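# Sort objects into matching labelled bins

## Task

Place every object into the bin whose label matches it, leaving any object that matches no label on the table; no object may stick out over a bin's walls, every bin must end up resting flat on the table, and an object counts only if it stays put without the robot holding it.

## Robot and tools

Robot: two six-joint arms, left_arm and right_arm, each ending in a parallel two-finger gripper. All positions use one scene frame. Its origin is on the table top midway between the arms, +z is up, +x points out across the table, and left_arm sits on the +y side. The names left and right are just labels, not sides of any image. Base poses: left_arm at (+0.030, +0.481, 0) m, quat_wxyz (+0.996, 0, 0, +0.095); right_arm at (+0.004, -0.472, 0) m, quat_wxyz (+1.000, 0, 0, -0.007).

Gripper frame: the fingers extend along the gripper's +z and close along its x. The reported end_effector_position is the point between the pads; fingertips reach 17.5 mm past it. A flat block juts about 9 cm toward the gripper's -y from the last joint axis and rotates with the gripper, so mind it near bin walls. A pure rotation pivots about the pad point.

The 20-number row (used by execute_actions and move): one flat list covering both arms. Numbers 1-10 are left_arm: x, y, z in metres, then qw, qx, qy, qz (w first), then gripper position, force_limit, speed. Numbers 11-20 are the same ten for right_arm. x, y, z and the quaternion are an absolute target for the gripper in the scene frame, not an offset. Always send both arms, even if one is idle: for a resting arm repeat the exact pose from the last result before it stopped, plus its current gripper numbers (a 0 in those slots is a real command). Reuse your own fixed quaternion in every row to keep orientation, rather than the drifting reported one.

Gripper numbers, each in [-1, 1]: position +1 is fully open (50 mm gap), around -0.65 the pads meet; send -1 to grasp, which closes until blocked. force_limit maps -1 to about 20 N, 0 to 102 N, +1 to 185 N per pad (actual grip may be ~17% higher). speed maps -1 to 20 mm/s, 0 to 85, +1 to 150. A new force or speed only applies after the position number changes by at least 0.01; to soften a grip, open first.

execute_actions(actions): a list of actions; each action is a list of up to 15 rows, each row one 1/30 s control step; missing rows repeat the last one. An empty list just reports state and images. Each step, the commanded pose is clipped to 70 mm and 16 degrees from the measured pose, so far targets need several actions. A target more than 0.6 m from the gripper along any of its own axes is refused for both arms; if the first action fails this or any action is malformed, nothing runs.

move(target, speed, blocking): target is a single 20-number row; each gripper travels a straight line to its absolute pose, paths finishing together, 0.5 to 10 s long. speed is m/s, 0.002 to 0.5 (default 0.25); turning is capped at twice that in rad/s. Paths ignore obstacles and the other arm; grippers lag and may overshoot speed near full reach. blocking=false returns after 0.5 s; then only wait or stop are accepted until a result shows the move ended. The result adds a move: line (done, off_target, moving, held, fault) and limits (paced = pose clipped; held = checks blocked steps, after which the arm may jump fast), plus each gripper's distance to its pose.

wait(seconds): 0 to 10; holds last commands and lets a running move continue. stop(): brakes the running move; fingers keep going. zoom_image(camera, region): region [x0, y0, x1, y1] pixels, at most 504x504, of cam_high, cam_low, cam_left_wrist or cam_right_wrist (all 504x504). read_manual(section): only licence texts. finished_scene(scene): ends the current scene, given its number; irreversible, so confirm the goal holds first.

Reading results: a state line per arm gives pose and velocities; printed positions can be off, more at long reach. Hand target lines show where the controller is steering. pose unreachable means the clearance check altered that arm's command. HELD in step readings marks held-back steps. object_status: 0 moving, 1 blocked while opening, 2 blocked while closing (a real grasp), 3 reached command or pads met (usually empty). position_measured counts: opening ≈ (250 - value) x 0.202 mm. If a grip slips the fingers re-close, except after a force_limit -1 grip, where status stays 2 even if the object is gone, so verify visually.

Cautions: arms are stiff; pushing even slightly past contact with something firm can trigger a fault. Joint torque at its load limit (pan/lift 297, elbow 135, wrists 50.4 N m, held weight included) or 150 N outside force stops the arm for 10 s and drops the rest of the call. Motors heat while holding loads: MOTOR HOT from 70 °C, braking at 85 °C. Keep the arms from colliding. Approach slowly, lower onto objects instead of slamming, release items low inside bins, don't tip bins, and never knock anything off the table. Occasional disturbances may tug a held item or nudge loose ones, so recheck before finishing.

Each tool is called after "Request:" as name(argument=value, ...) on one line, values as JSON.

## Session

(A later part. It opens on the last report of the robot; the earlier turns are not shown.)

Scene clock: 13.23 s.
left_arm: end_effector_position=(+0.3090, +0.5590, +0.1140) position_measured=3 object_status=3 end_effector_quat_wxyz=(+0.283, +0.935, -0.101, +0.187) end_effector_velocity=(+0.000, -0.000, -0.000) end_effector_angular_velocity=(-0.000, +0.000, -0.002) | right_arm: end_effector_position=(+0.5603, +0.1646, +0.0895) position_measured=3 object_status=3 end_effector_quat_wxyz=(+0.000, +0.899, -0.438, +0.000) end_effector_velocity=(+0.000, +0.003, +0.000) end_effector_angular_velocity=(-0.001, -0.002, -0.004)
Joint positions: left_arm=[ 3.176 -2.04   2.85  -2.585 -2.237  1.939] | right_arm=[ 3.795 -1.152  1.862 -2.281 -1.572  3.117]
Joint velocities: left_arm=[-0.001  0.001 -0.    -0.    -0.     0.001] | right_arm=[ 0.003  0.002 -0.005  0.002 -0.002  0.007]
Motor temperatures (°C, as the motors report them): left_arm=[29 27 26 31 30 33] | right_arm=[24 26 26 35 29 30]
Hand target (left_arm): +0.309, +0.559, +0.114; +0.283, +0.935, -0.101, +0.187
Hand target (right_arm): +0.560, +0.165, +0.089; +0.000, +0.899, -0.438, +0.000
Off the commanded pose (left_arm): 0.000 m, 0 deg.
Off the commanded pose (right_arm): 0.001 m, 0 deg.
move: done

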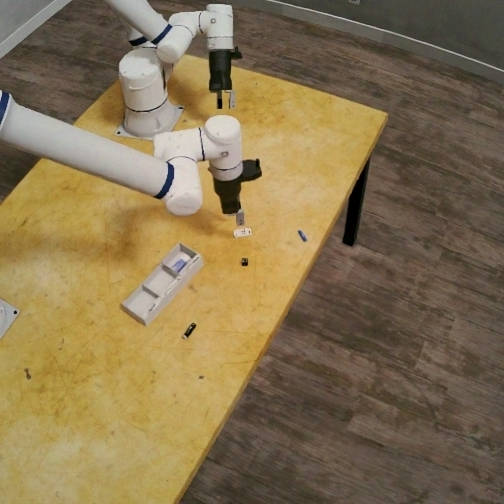

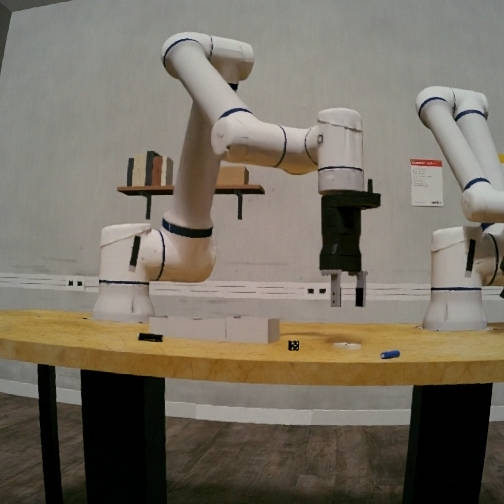

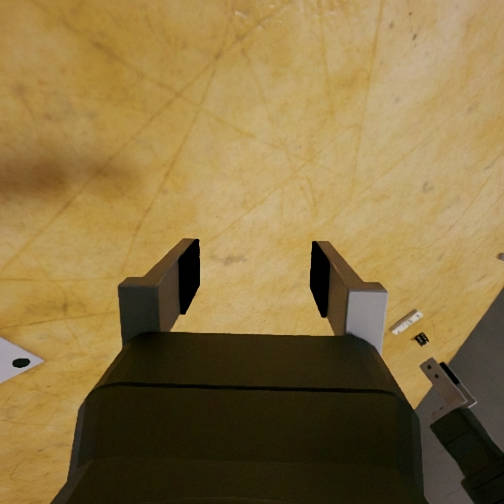

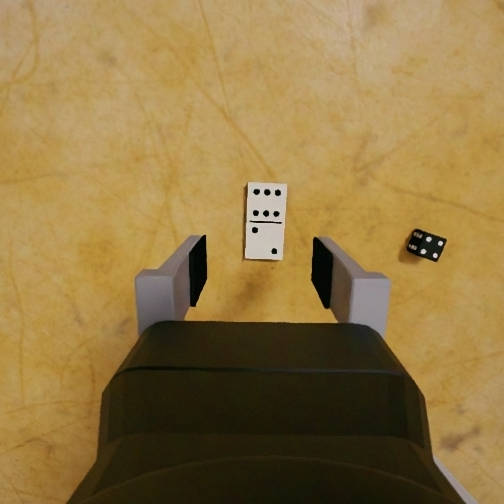

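Request:
move(target=[0.309,0.559,0.114,0.283,0.935,-0.101,0.187,1,0,0,0.567,0.165,0.021,0,0.895,-0.446,0,1,-0.6,0], speed=0.13)

Request:
move(target=[0.309,0.559,0.114,0.283,0.935,-0.101,0.187,1,0,0,0.567,0.165,0.021,0,0.895,-0.446,0,-1,-0.6,0])

Request:
move(target=[0.309,0.559,0.114,0.283,0.935,-0.101,0.187,1,0,0,0.555,0.13,0.085,0,0.93,-0.367,0,-1,-0.6,0], speed=0.3)

Request:
move(target=[0.309,0.559,0.114,0.283,0.935,-0.101,0.187,1,0,0,0.438,-0.184,0.09,0,0.997,-0.078,0,-1,-0.6,0], speed=0.4)

Scene clock: 14.57 s.
left_arm: end_effector_position=(+0.3090, +0.5590, +0.1140) position_measured=3 object_status=3 end_effector_quat_wxyz=(+0.283, +0.935, -0.101, +0.187) end_effector_velocity=(+0.000, -0.000, +0.000) end_effector_angular_velocity=(-0.001, +0.000, -0.001) | right_arm: end_effector_position=(+0.5668, +0.1649, +0.0213) position_measured=3 object_status=3 end_effector_quat_wxyz=(-0.000, +0.895, -0.446, -0.000) end_effector_velocity=(+0.000, +0.001, -0.001) end_effector_angular_velocity=(+0.001, -0.000, +0.001)
Joint positions: left_arm=[ 3.176 -2.04   2.85  -2.585 -2.237  1.939] | right_arm=[ 3.791 -1.066  1.884 -2.389 -1.571  3.131]
Joint velocities: left_arm=[-0.001  0.001 -0.    -0.    -0.001 -0.001] | right_arm=[ 0.     0.002 -0.    -0.003  0.001 -0.001]
Motor temperatures (°C, as the motors report them): left_arm=[29 27 26 31 30 33] | right_arm=[24 26 26 35 29 30]
Hand target (left_arm): +0.309, +0.559, +0.114; +0.283, +0.935, -0.101, +0.187
Hand target (right_arm): +0.567, +0.165, +0.021; -0.000, +0.895, -0.446, -0.000
Off the commanded pose (left_arm): 0.000 m, 0 deg.
Off the commanded pose (right_arm): 0.000 m, 0 deg.
move: done

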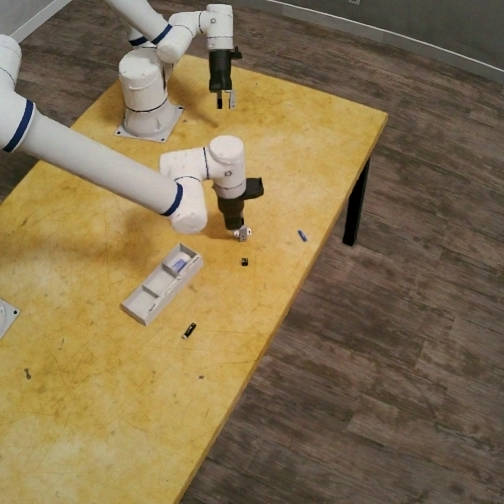

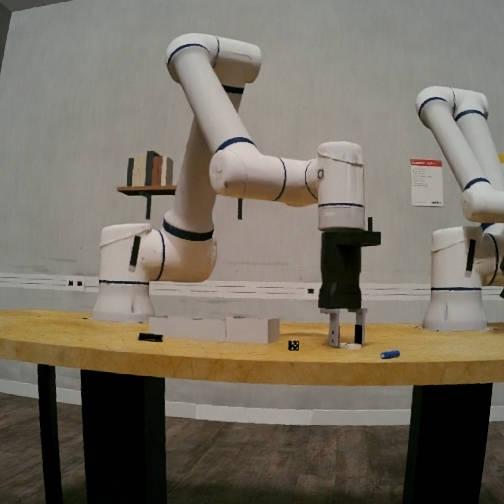

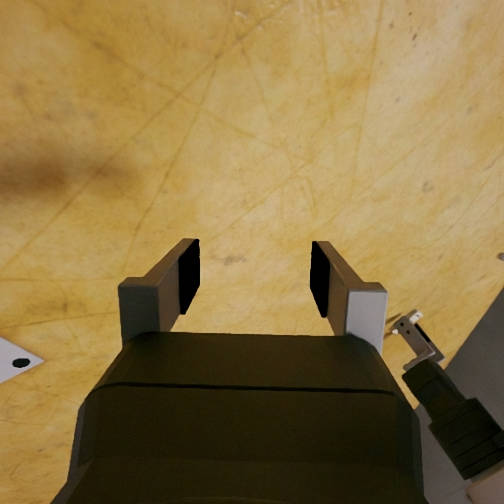

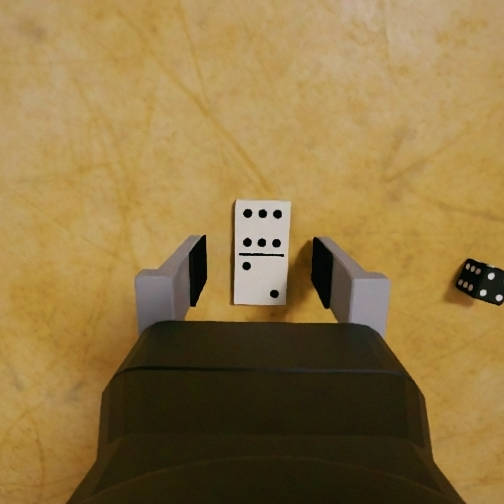

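Scene clock: 15.27 s.
left_arm: end_effector_position=(+0.3090, +0.5590, +0.1140) position_measured=3 object_status=3 end_effector_quat_wxyz=(+0.283, +0.935, -0.101, +0.187) end_effector_velocity=(+0.000, +0.000, +0.000) end_effector_angular_velocity=(+0.001, -0.001, -0.000) | right_arm: end_effector_position=(+0.5670, +0.1650, +0.0210) position_measured=146 object_status=2 end_effector_quat_wxyz=(+0.000, +0.895, -0.446, -0.000) end_effector_velocity=(+0.000, -0.000, +0.000) end_effector_angular_velocity=(+0.001, -0.000, -0.002)
Joint positions: left_arm=[ 3.176 -2.04   2.85  -2.585 -2.237  1.939] | right_arm=[ 3.791 -1.065  1.884 -2.389 -1.571  3.131]
Joint velocities: left_arm=[-0.    -0.001 -0.    -0.     0.     0.   ] | right_arm=[-0.    -0.001  0.    -0.     0.     0.001]
Motor temperatures (°C, as the motors report them): left_arm=[29 27 26 31 30 33] | right_arm=[24 26 26 35 29 30]
Hand target (left_arm): +0.309, +0.559, +0.114; +0.283, +0.935, -0.101, +0.187
Hand target (right_arm): +0.567, +0.165, +0.021; -0.000, +0.895, -0.446, -0.000
Off the commanded pose (left_arm): 0.000 m, 0 deg.
Off the commanded pose (right_arm): 0.000 m, 0 deg.
move: done

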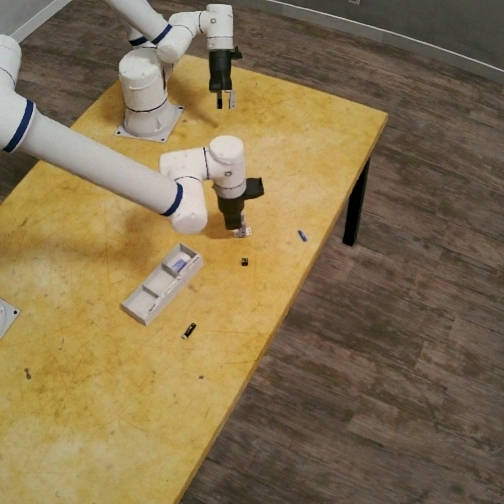

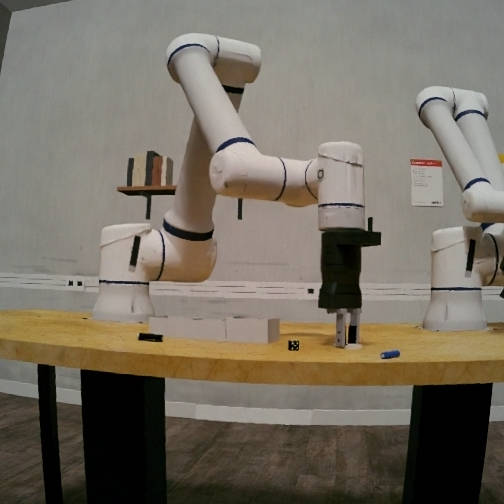

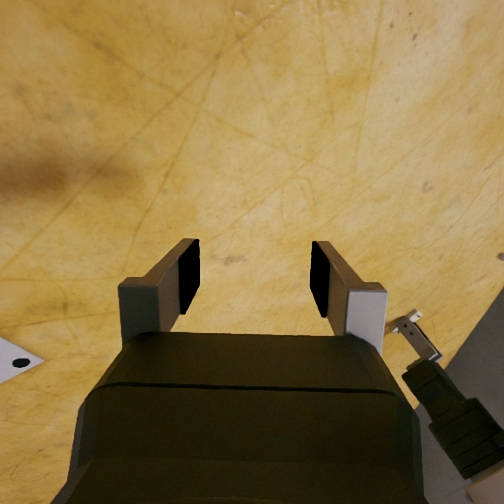

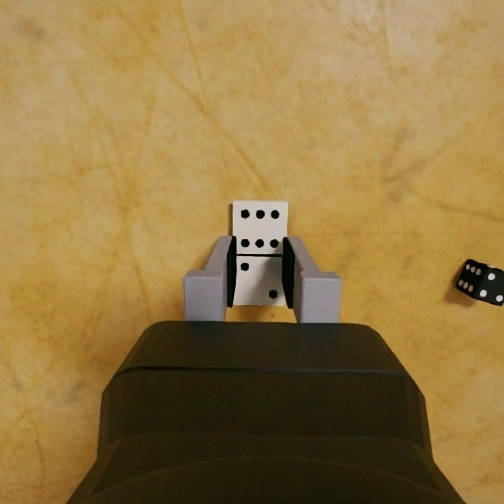

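Scene clock: 16.17 s.
left_arm: end_effector_position=(+0.3090, +0.5590, +0.1140) position_measured=3 object_status=3 end_effector_quat_wxyz=(+0.283, +0.935, -0.101, +0.187) end_effector_velocity=(-0.000, -0.000, -0.000) end_effector_angular_velocity=(-0.000, +0.000, +0.000) | right_arm: end_effector_position=(+0.5551, +0.1303, +0.0848) position_measured=146 object_status=2 end_effector_quat_wxyz=(-0.000, +0.930, -0.367, -0.000) end_effector_velocity=(-0.001, -0.001, +0.002) end_effector_angular_velocity=(+0.000, +0.000, +0.004)
Joint positions: left_arm=[ 3.176 -2.04   2.85  -2.585 -2.237  1.939] | right_arm=[ 3.758 -1.186  1.925 -2.31  -1.571  2.927]
Joint velocities: left_arm=[ 0.    -0.001  0.     0.    -0.    -0.   ] | right_arm=[-0.001 -0.005  0.001  0.003  0.    -0.005]
Motor temperatures (°C, as the motors report them): left_arm=[29 27 26 31 30 33] | right_arm=[24 26 26 35 29 30]
Hand target (left_arm): +0.309, +0.559, +0.114; +0.283, +0.935, -0.101, +0.187
Hand target (right_arm): +0.555, +0.130, +0.085; -0.000, +0.930, -0.367, -0.000
Off the commanded pose (left_arm): 0.000 m, 0 deg.
Off the commanded pose (right_arm): 0.000 m, 0 deg.
move: done

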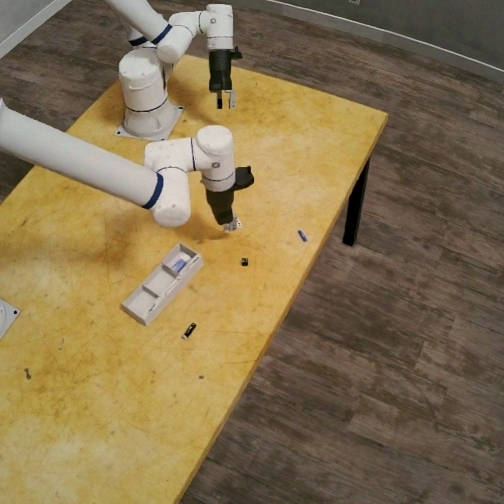

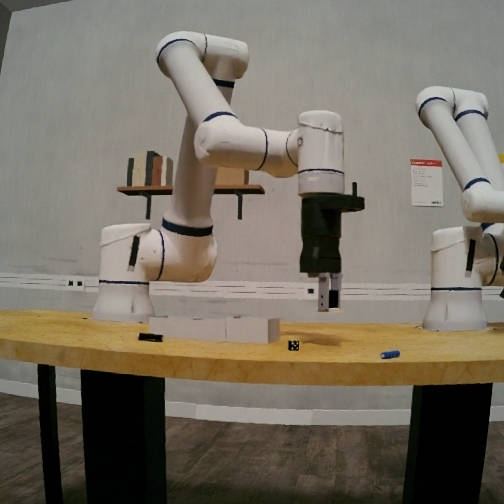

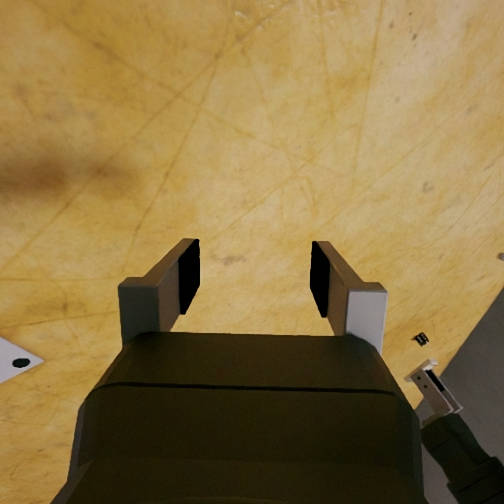

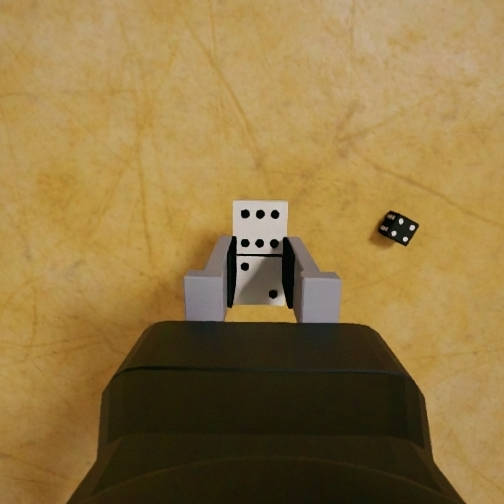

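Scene clock: 17.67 s.
left_arm: end_effector_position=(+0.3090, +0.5590, +0.1140) position_measured=3 object_status=3 end_effector_quat_wxyz=(+0.283, +0.935, -0.101, +0.187) end_effector_velocity=(-0.000, -0.000, -0.000) end_effector_angular_velocity=(+0.000, +0.000, -0.001) | right_arm: end_effector_position=(+0.4375, -0.1831, +0.0907) position_measured=146 object_status=2 end_effector_quat_wxyz=(-0.001, +0.997, -0.078, -0.001) end_effector_velocity=(+0.001, -0.003, +0.001) end_effector_angular_velocity=(+0.000, -0.002, +0.001)
Joint positions: left_arm=[ 3.176 -2.04   2.85  -2.585 -2.237  1.939] | right_arm=[ 3.345 -1.619  2.454 -2.405 -1.569  1.917]
Joint velocities: left_arm=[-0.001  0.     0.     0.    -0.     0.001] | right_arm=[-0.006 -0.003  0.002 -0.     0.    -0.007]
Motor temperatures (°C, as the motors report them): left_arm=[29 27 26 31 30 33] | right_arm=[24 26 26 35 29 30]
Hand target (left_arm): +0.309, +0.559, +0.114; +0.283, +0.935, -0.101, +0.187
Hand target (right_arm): +0.437, -0.183, +0.091; -0.001, +0.997, -0.078, -0.001
Off the commanded pose (left_arm): 0.000 m, 0 deg.
Off the commanded pose (right_arm): 0.001 m, 0 deg.
move: done

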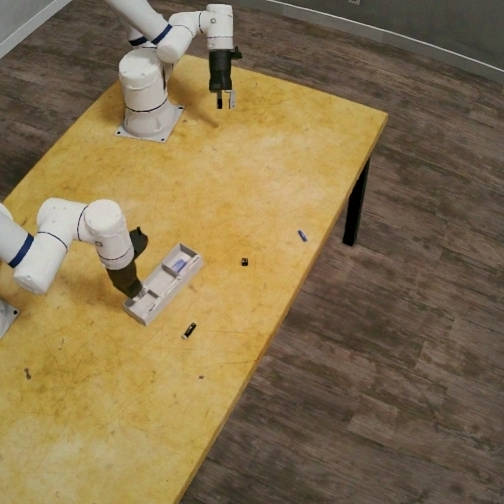

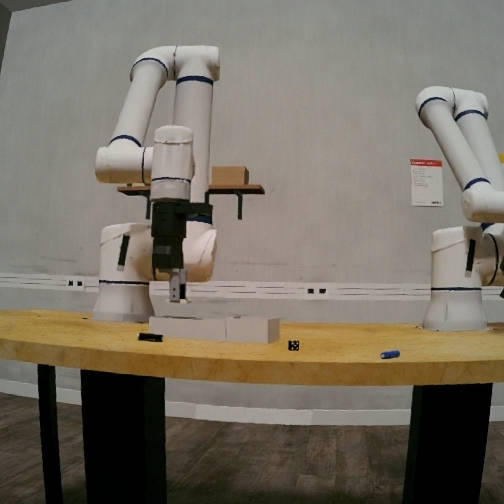

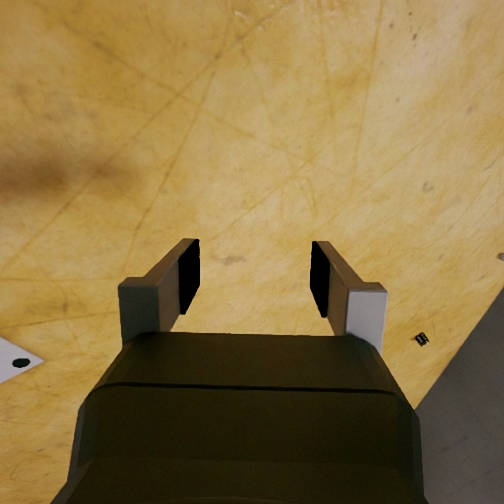

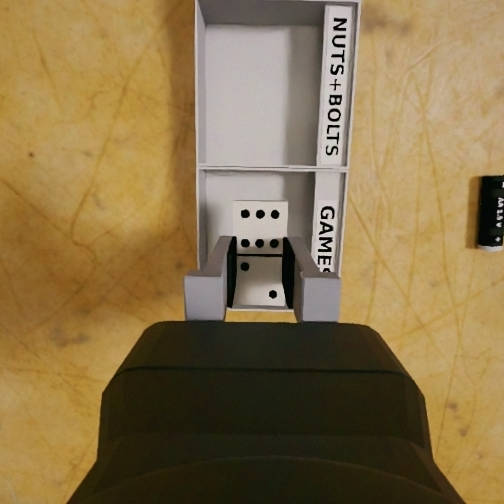

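Request:
move(target=[0.309,0.559,0.114,0.283,0.935,-0.101,0.187,1,0,0,0.437,-0.184,0.027,0,0.997,-0.078,0,-1,-0.6,0], speed=0.13)

Request:
execute_actions(actions=[[[0.309,0.559,0.114,0.283,0.935,-0.101,0.187,1,0,0,0.437,-0.184,0.027,0,0.997,-0.078,0,0.32,-0.6,0]]])

Request:
move(target=[0.309,0.559,0.114,0.283,0.935,-0.101,0.187,1,0,0,0.437,-0.184,0.08,0,0.997,-0.078,0,0.32,-0.6,0])

Request:
move(target=[0.309,0.559,0.114,0.283,0.935,-0.101,0.187,1,0,0,0.64,0.086,0.13,0,0.976,0.216,0,1,-0.6,0], speed=0.45)

Request:
zoom_image(camera="cam_right_wrist", region=[324,0,504,200])

Scene clock: 18.93 s.
left_arm: end_effector_position=(+0.3090, +0.5590, +0.1140) position_measured=3 object_status=3 end_effector_quat_wxyz=(+0.283, +0.935, -0.101, +0.187) end_effector_velocity=(+0.000, -0.000, +0.000) end_effector_angular_velocity=(-0.001, -0.001, -0.001) | right_arm: end_effector_position=(+0.4369, -0.1840, +0.0275) position_measured=146 object_status=2 end_effector_quat_wxyz=(-0.000, +0.997, -0.078, +0.000) end_effector_velocity=(-0.001, +0.001, -0.002) end_effector_angular_velocity=(+0.003, +0.001, -0.000)
Joint positions: left_arm=[ 3.176 -2.04   2.85  -2.585 -2.237  1.939] | right_arm=[ 3.344 -1.487  2.502 -2.586 -1.571  1.916]
Joint velocities: left_arm=[-0.001 -0.    -0.    -0.    -0.001 -0.   ] | right_arm=[ 0.001  0.005  0.001 -0.006  0.003  0.002]
Motor temperatures (°C, as the motors report them): left_arm=[29 27 26 31 30 33] | right_arm=[24 26 26 35 29 30]
Hand target (left_arm): +0.309, +0.559, +0.114; +0.283, +0.935, -0.101, +0.187
Hand target (right_arm): +0.437, -0.184, +0.027; -0.000, +0.997, -0.078, -0.000
Off the commanded pose (left_arm): 0.000 m, 0 deg.
Off the commanded pose (right_arm): 0.001 m, 0 deg.
move: done

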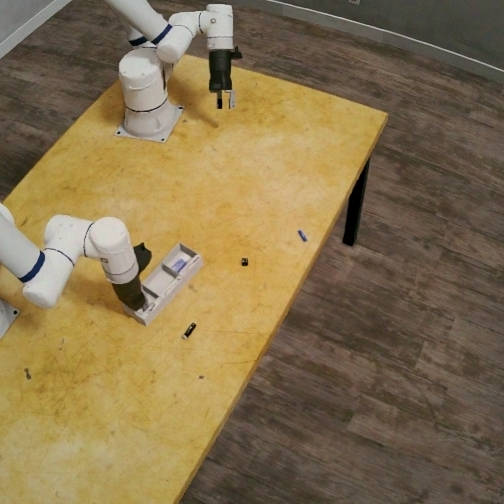

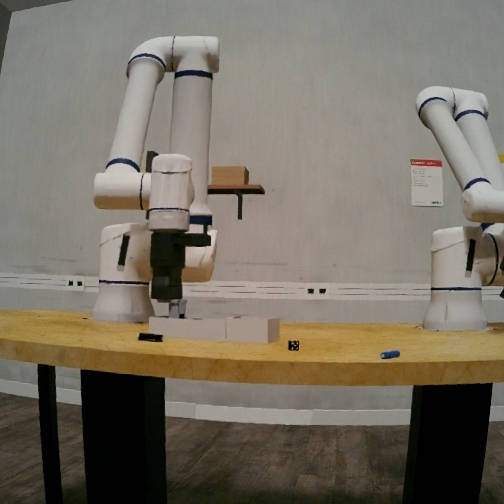

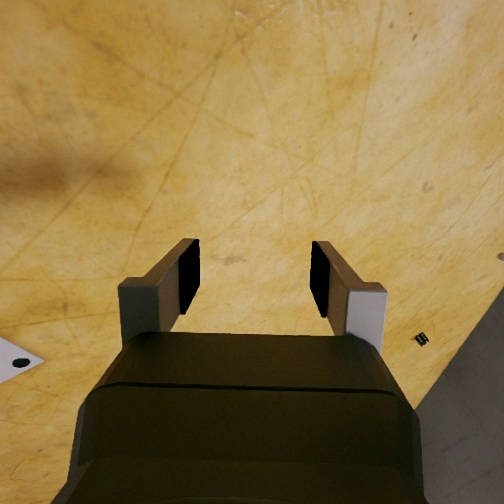

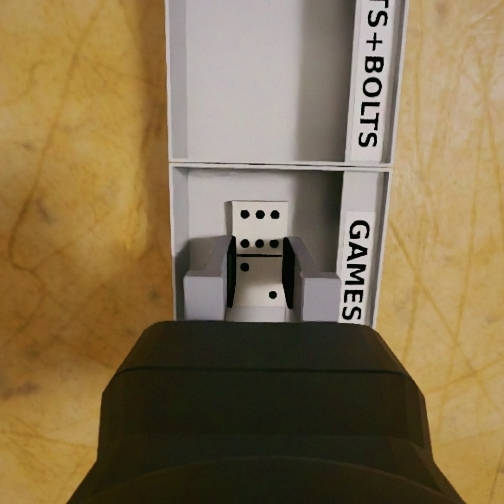

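Scene clock: 19.43 s.
left_arm: end_effector_position=(+0.3090, +0.5590, +0.1140) position_measured=3 object_status=3 end_effector_quat_wxyz=(+0.283, +0.935, -0.101, +0.187) end_effector_velocity=(-0.000, -0.001, -0.001) end_effector_angular_velocity=(-0.001, +0.002, -0.001) | right_arm: end_effector_position=(+0.4369, -0.1840, +0.0270) position_measured=105 object_status=3 end_effector_quat_wxyz=(+0.000, +0.997, -0.078, -0.000) end_effector_velocity=(+0.001, -0.001, +0.001) end_effector_angular_velocity=(-0.001, -0.002, -0.000)
Joint positions: left_arm=[ 3.176 -2.04   2.85  -2.585 -2.237  1.939] | right_arm=[ 3.344 -1.486  2.502 -2.587 -1.571  1.916]
Joint velocities: left_arm=[-0.001  0.001  0.001  0.    -0.001 -0.   ] | right_arm=[-0.001 -0.    -0.001 -0.001 -0.001 -0.001]
Motor temperatures (°C, as the motors report them): left_arm=[29 27 26 31 30 33] | right_arm=[24 26 26 35 29 30]
Hand target (left_arm): +0.309, +0.559, +0.114; +0.283, +0.935, -0.101, +0.187
Hand target (right_arm): +0.437, -0.184, +0.027; -0.000, +0.997, -0.078, +0.000
Off the commanded pose (left_arm): 0.000 m, 0 deg.
Off the commanded pose (right_arm): 0.000 m, 0 deg.
Step readings (end_effector_position):
0: left_arm (+0.3090, +0.5590, +0.1140) | right_arm (+0.4369, -0.1840, +0.0275)
1: left_arm (+0.3090, +0.5590, +0.1140) | right_arm (+0.4369, -0.1840, +0.0274)
2: left_arm (+0.3090, +0.5590, +0.1140) | right_arm (+0.4368, -0.1841, +0.0272)
4: left_arm (+0.3090, +0.5590, +0.1140) | right_arm (+0.4367, -0.1841, +0.0269)
8: left_arm (+0.3090, +0.5590, +0.1140) | right_arm (+0.4367, -0.1841, +0.0269)
15: end_effector_position above

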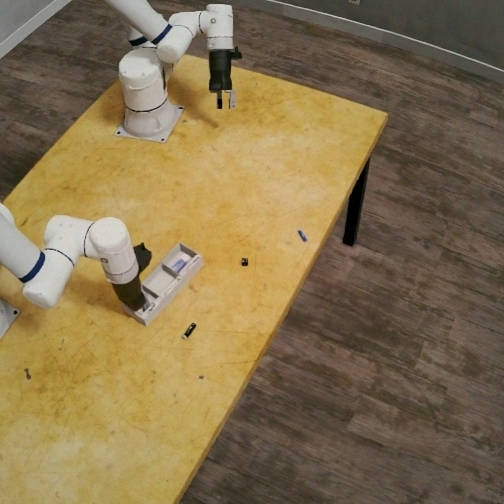

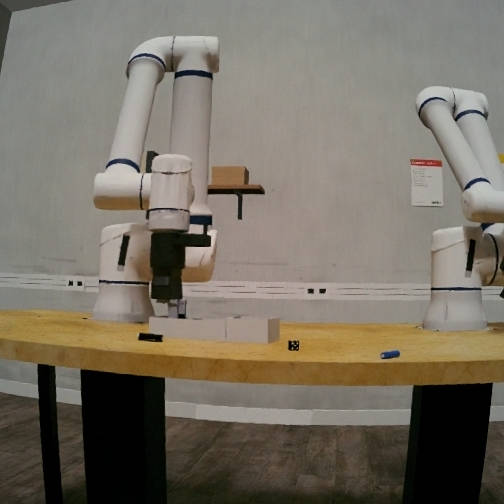

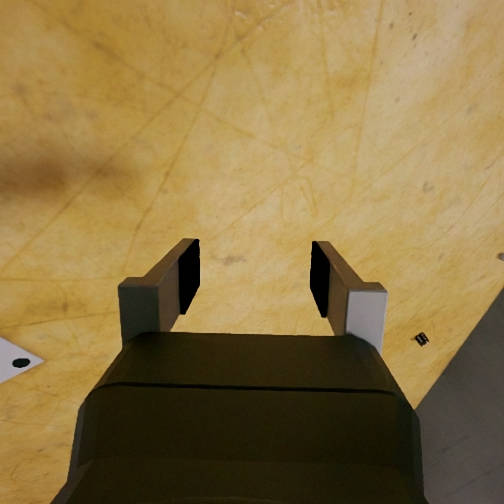

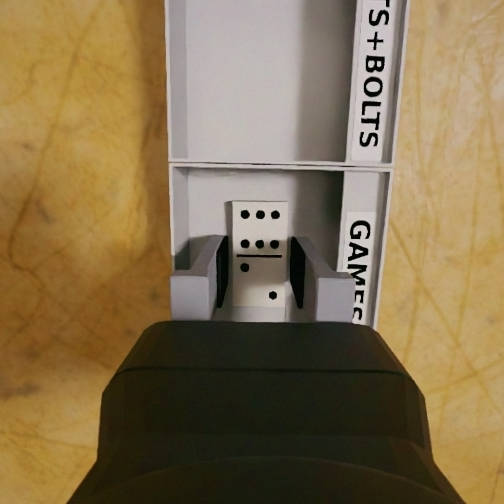

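Scene clock: 20.30 s.
left_arm: end_effector_position=(+0.3090, +0.5590, +0.1140) position_measured=3 object_status=3 end_effector_quat_wxyz=(+0.283, +0.935, -0.101, +0.187) end_effector_velocity=(+0.000, +0.000, +0.000) end_effector_angular_velocity=(+0.001, -0.001, +0.001) | right_arm: end_effector_position=(+0.4372, -0.1839, +0.0796) position_measured=105 object_status=3 end_effector_quat_wxyz=(+0.000, +0.997, -0.078, +0.000) end_effector_velocity=(-0.002, -0.001, +0.000) end_effector_angular_velocity=(-0.001, +0.004, -0.001)
Joint positions: left_arm=[ 3.176 -2.04   2.85  -2.585 -2.237  1.939] | right_arm=[ 3.344 -1.599  2.464 -2.436 -1.571  1.916]
Joint velocities: left_arm=[ 0.001 -0.001  0.    -0.     0.001  0.   ] | right_arm=[-0.001 -0.004  0.001  0.007 -0.    -0.001]
Motor temperatures (°C, as the motors report them): left_arm=[29 27 26 31 30 33] | right_arm=[24 26 26 35 29 30]
Hand target (left_arm): +0.309, +0.559, +0.114; +0.283, +0.935, -0.101, +0.187
Hand target (right_arm): +0.437, -0.184, +0.080; -0.000, +0.997, -0.078, +0.000
Off the commanded pose (left_arm): 0.000 m, 0 deg.
Off the commanded pose (right_arm): 0.000 m, 0 deg.
move: done

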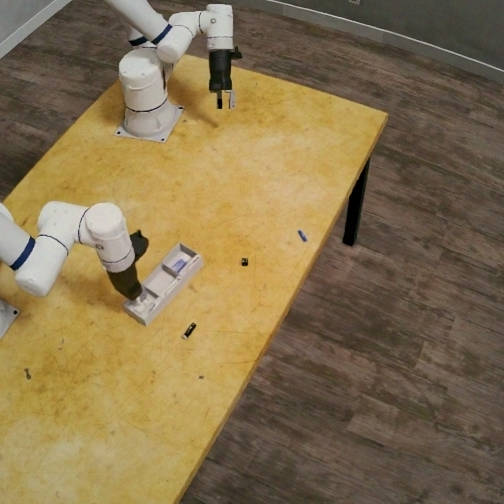

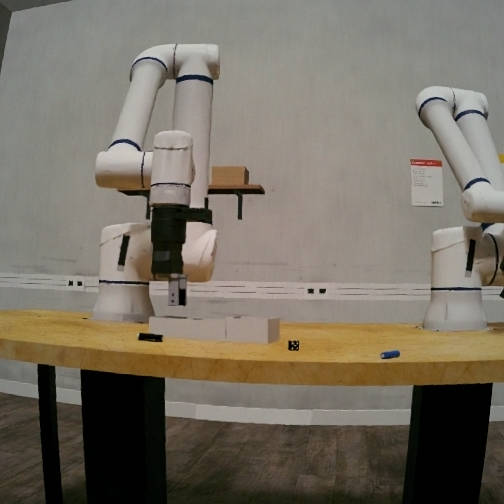

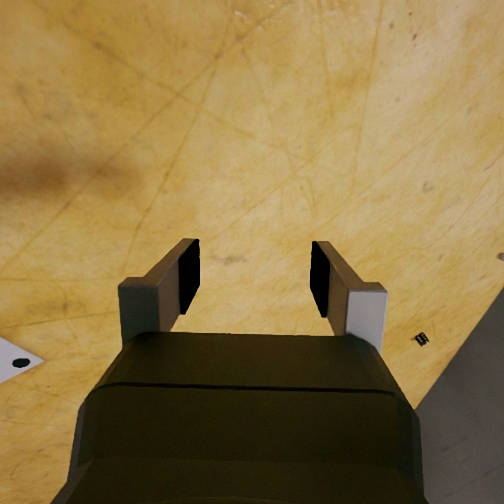

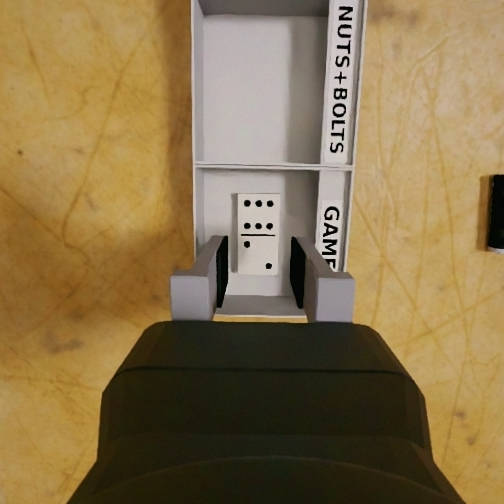

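Scene clock: 21.77 s.
left_arm: end_effector_position=(+0.3090, +0.5590, +0.1140) position_measured=3 object_status=3 end_effector_quat_wxyz=(+0.283, +0.935, -0.101, +0.187) end_effector_velocity=(-0.001, +0.000, -0.001) end_effector_angular_velocity=(+0.001, +0.001, +0.000) | right_arm: end_effector_position=(+0.6405, +0.0854, +0.1292) position_measured=3 object_status=3 end_effector_quat_wxyz=(+0.001, +0.976, +0.216, +0.000) end_effector_velocity=(+0.001, +0.002, -0.001) end_effector_angular_velocity=(-0.000, +0.002, +0.003)
Joint positions: left_arm=[ 3.176 -2.04   2.85  -2.585 -2.237  1.939] | right_arm=[ 3.633 -1.169  1.799 -2.201 -1.572  1.613]
Joint velocities: left_arm=[ 0.    -0.     0.001  0.     0.001 -0.   ] | right_arm=[ 0.001  0.003 -0.004  0.002  0.    -0.001]
Motor temperatures (°C, as the motors report them): left_arm=[29 27 26 31 30 33] | right_arm=[24 26 26 35 29 30]
Hand target (left_arm): +0.309, +0.559, +0.114; +0.283, +0.935, -0.101, +0.187
Hand target (right_arm): +0.641, +0.086, +0.129; +0.001, +0.976, +0.216, +0.000
Off the commanded pose (left_arm): 0.000 m, 0 deg.
Off the commanded pose (right_arm): 0.001 m, 0 deg.
move: done

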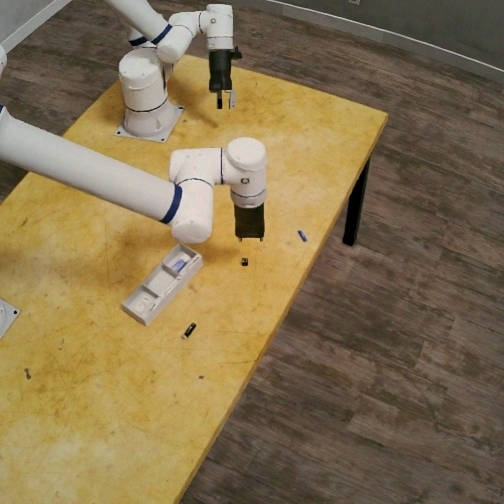

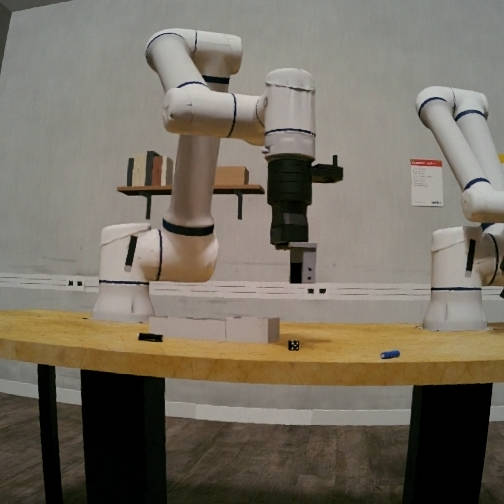

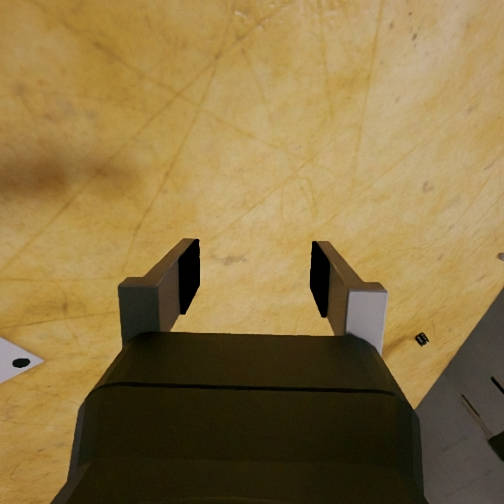

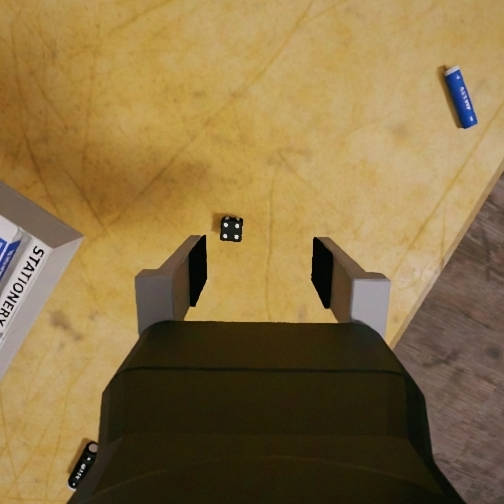

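Region (324, 0, 504, 200) of cam_right_wrist's 504x504 image, scaled by 2.520, with more detail than that image has; it fills the left 454 columns of this view, and the rest is white.

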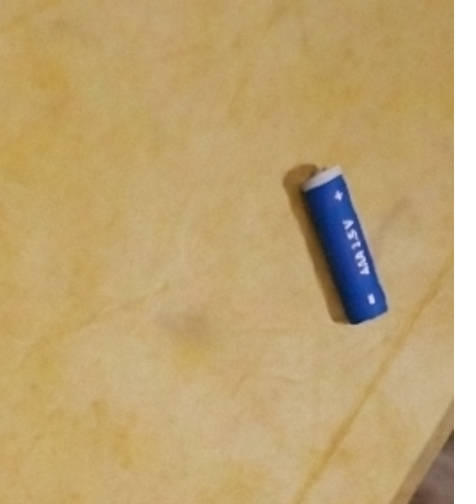

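Request:
move(target=[0.309,0.559,0.114,0.283,0.935,-0.101,0.187,1,0,0,0.624,0.073,0.021,0,0.982,0.19,0,1,-0.6,0], speed=0.18)

Request:
move(target=[0.309,0.559,0.114,0.283,0.935,-0.101,0.187,1,0,0,0.624,0.073,0.021,0,0.982,0.19,0,-1,-0.6,0])

Scene clock: 23.13 s.
left_arm: end_effector_position=(+0.3090, +0.5590, +0.1140) position_measured=3 object_status=3 end_effector_quat_wxyz=(+0.283, +0.935, -0.101, +0.187) end_effector_velocity=(+0.000, +0.000, +0.000) end_effector_angular_velocity=(-0.000, -0.001, +0.002) | right_arm: end_effector_position=(+0.6237, +0.0729, +0.0214) position_measured=3 object_status=3 end_effector_quat_wxyz=(-0.000, +0.982, +0.190, -0.000) end_effector_velocity=(-0.001, +0.001, -0.002) end_effector_angular_velocity=(-0.000, +0.001, -0.001)
Joint positions: left_arm=[ 3.176 -2.04   2.85  -2.585 -2.237  1.939] | right_arm=[ 3.628 -1.076  1.901 -2.396 -1.571  1.662]
Joint velocities: left_arm=[ 0.001 -0.001 -0.     0.    -0.    -0.   ] | right_arm=[ 0.001  0.003  0.001 -0.002  0.     0.002]
Motor temperatures (°C, as the motors report them): left_arm=[29 27 26 31 30 33] | right_arm=[24 26 26 35 29 30]
Hand target (left_arm): +0.309, +0.559, +0.114; +0.283, +0.935, -0.101, +0.187
Hand target (right_arm): +0.624, +0.073, +0.021; -0.000, +0.982, +0.190, -0.000
Off the commanded pose (left_arm): 0.000 m, 0 deg.
Off the commanded pose (right_arm): 0.001 m, 0 deg.
move: done

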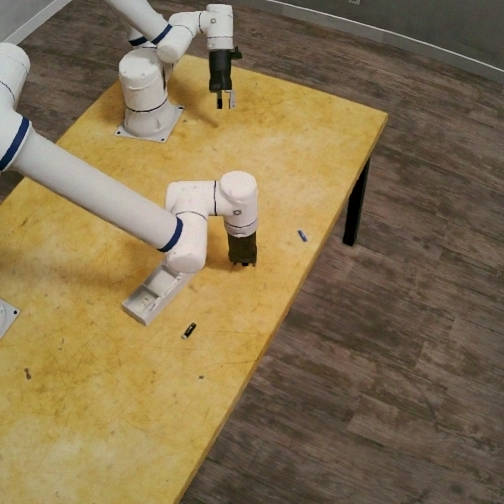

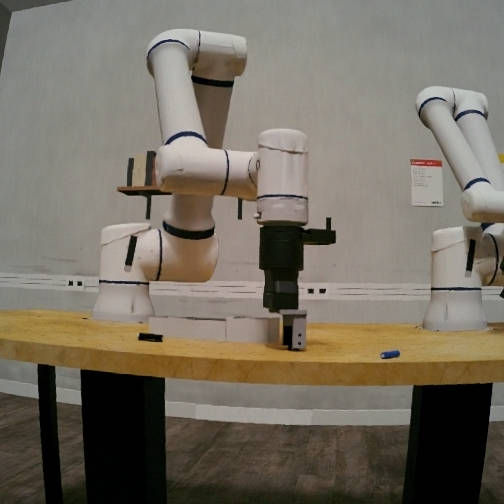

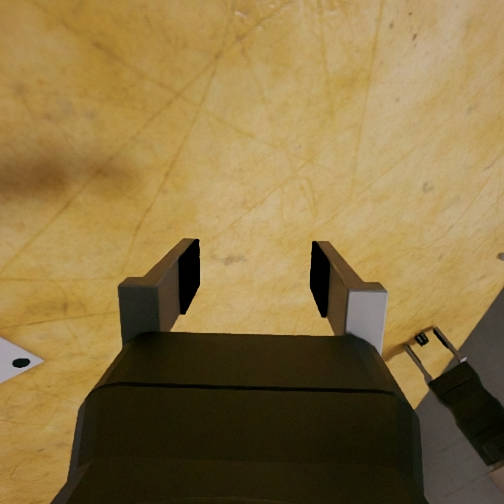

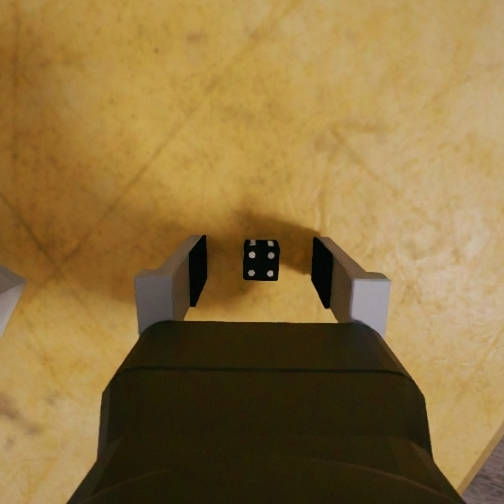

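Scene clock: 23.83 s.
left_arm: end_effector_position=(+0.3090, +0.5590, +0.1140) position_measured=3 object_status=3 end_effector_quat_wxyz=(+0.283, +0.935, -0.101, +0.187) end_effector_velocity=(-0.000, +0.000, -0.000) end_effector_angular_velocity=(-0.000, +0.000, +0.000) | right_arm: end_effector_position=(+0.6240, +0.0730, +0.0210) position_measured=178 object_status=2 end_effector_quat_wxyz=(-0.000, +0.982, +0.190, -0.000) end_effector_velocity=(+0.000, +0.001, +0.001) end_effector_angular_velocity=(+0.001, -0.001, +0.000)
Joint positions: left_arm=[ 3.176 -2.04   2.85  -2.585 -2.237  1.939] | right_arm=[ 3.628 -1.075  1.901 -2.396 -1.571  1.662]
Joint velocities: left_arm=[ 0.     0.001  0.    -0.    -0.     0.   ] | right_arm=[ 0.    -0.001 -0.001  0.001  0.     0.   ]
Motor temperatures (°C, as the motors report them): left_arm=[29 27 26 31 30 33] | right_arm=[24 26 26 35 29 30]
Hand target (left_arm): +0.309, +0.559, +0.114; +0.283, +0.935, -0.101, +0.187
Hand target (right_arm): +0.624, +0.073, +0.021; -0.000, +0.982, +0.190, -0.000
Off the commanded pose (left_arm): 0.000 m, 0 deg.
Off the commanded pose (right_arm): 0.000 m, 0 deg.
move: done

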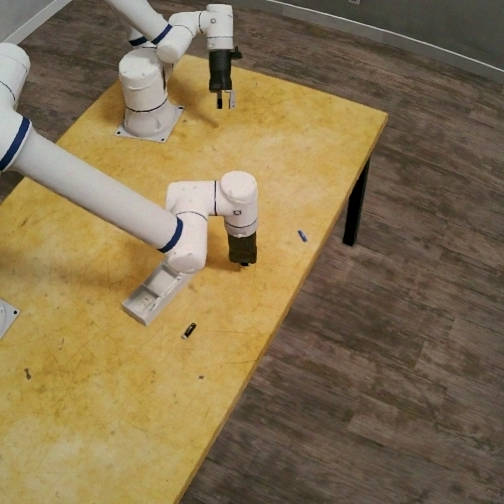

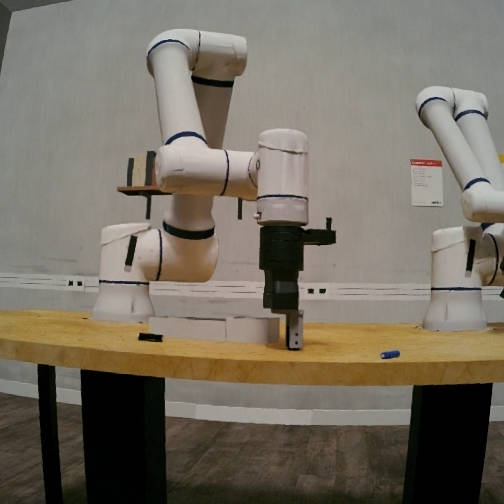

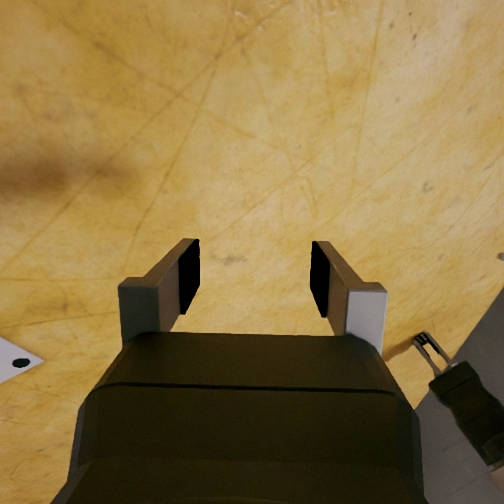

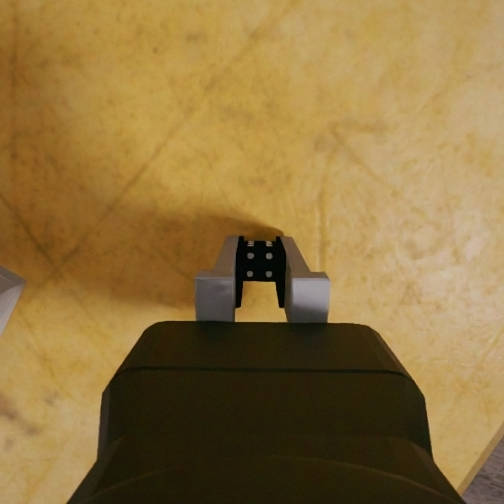

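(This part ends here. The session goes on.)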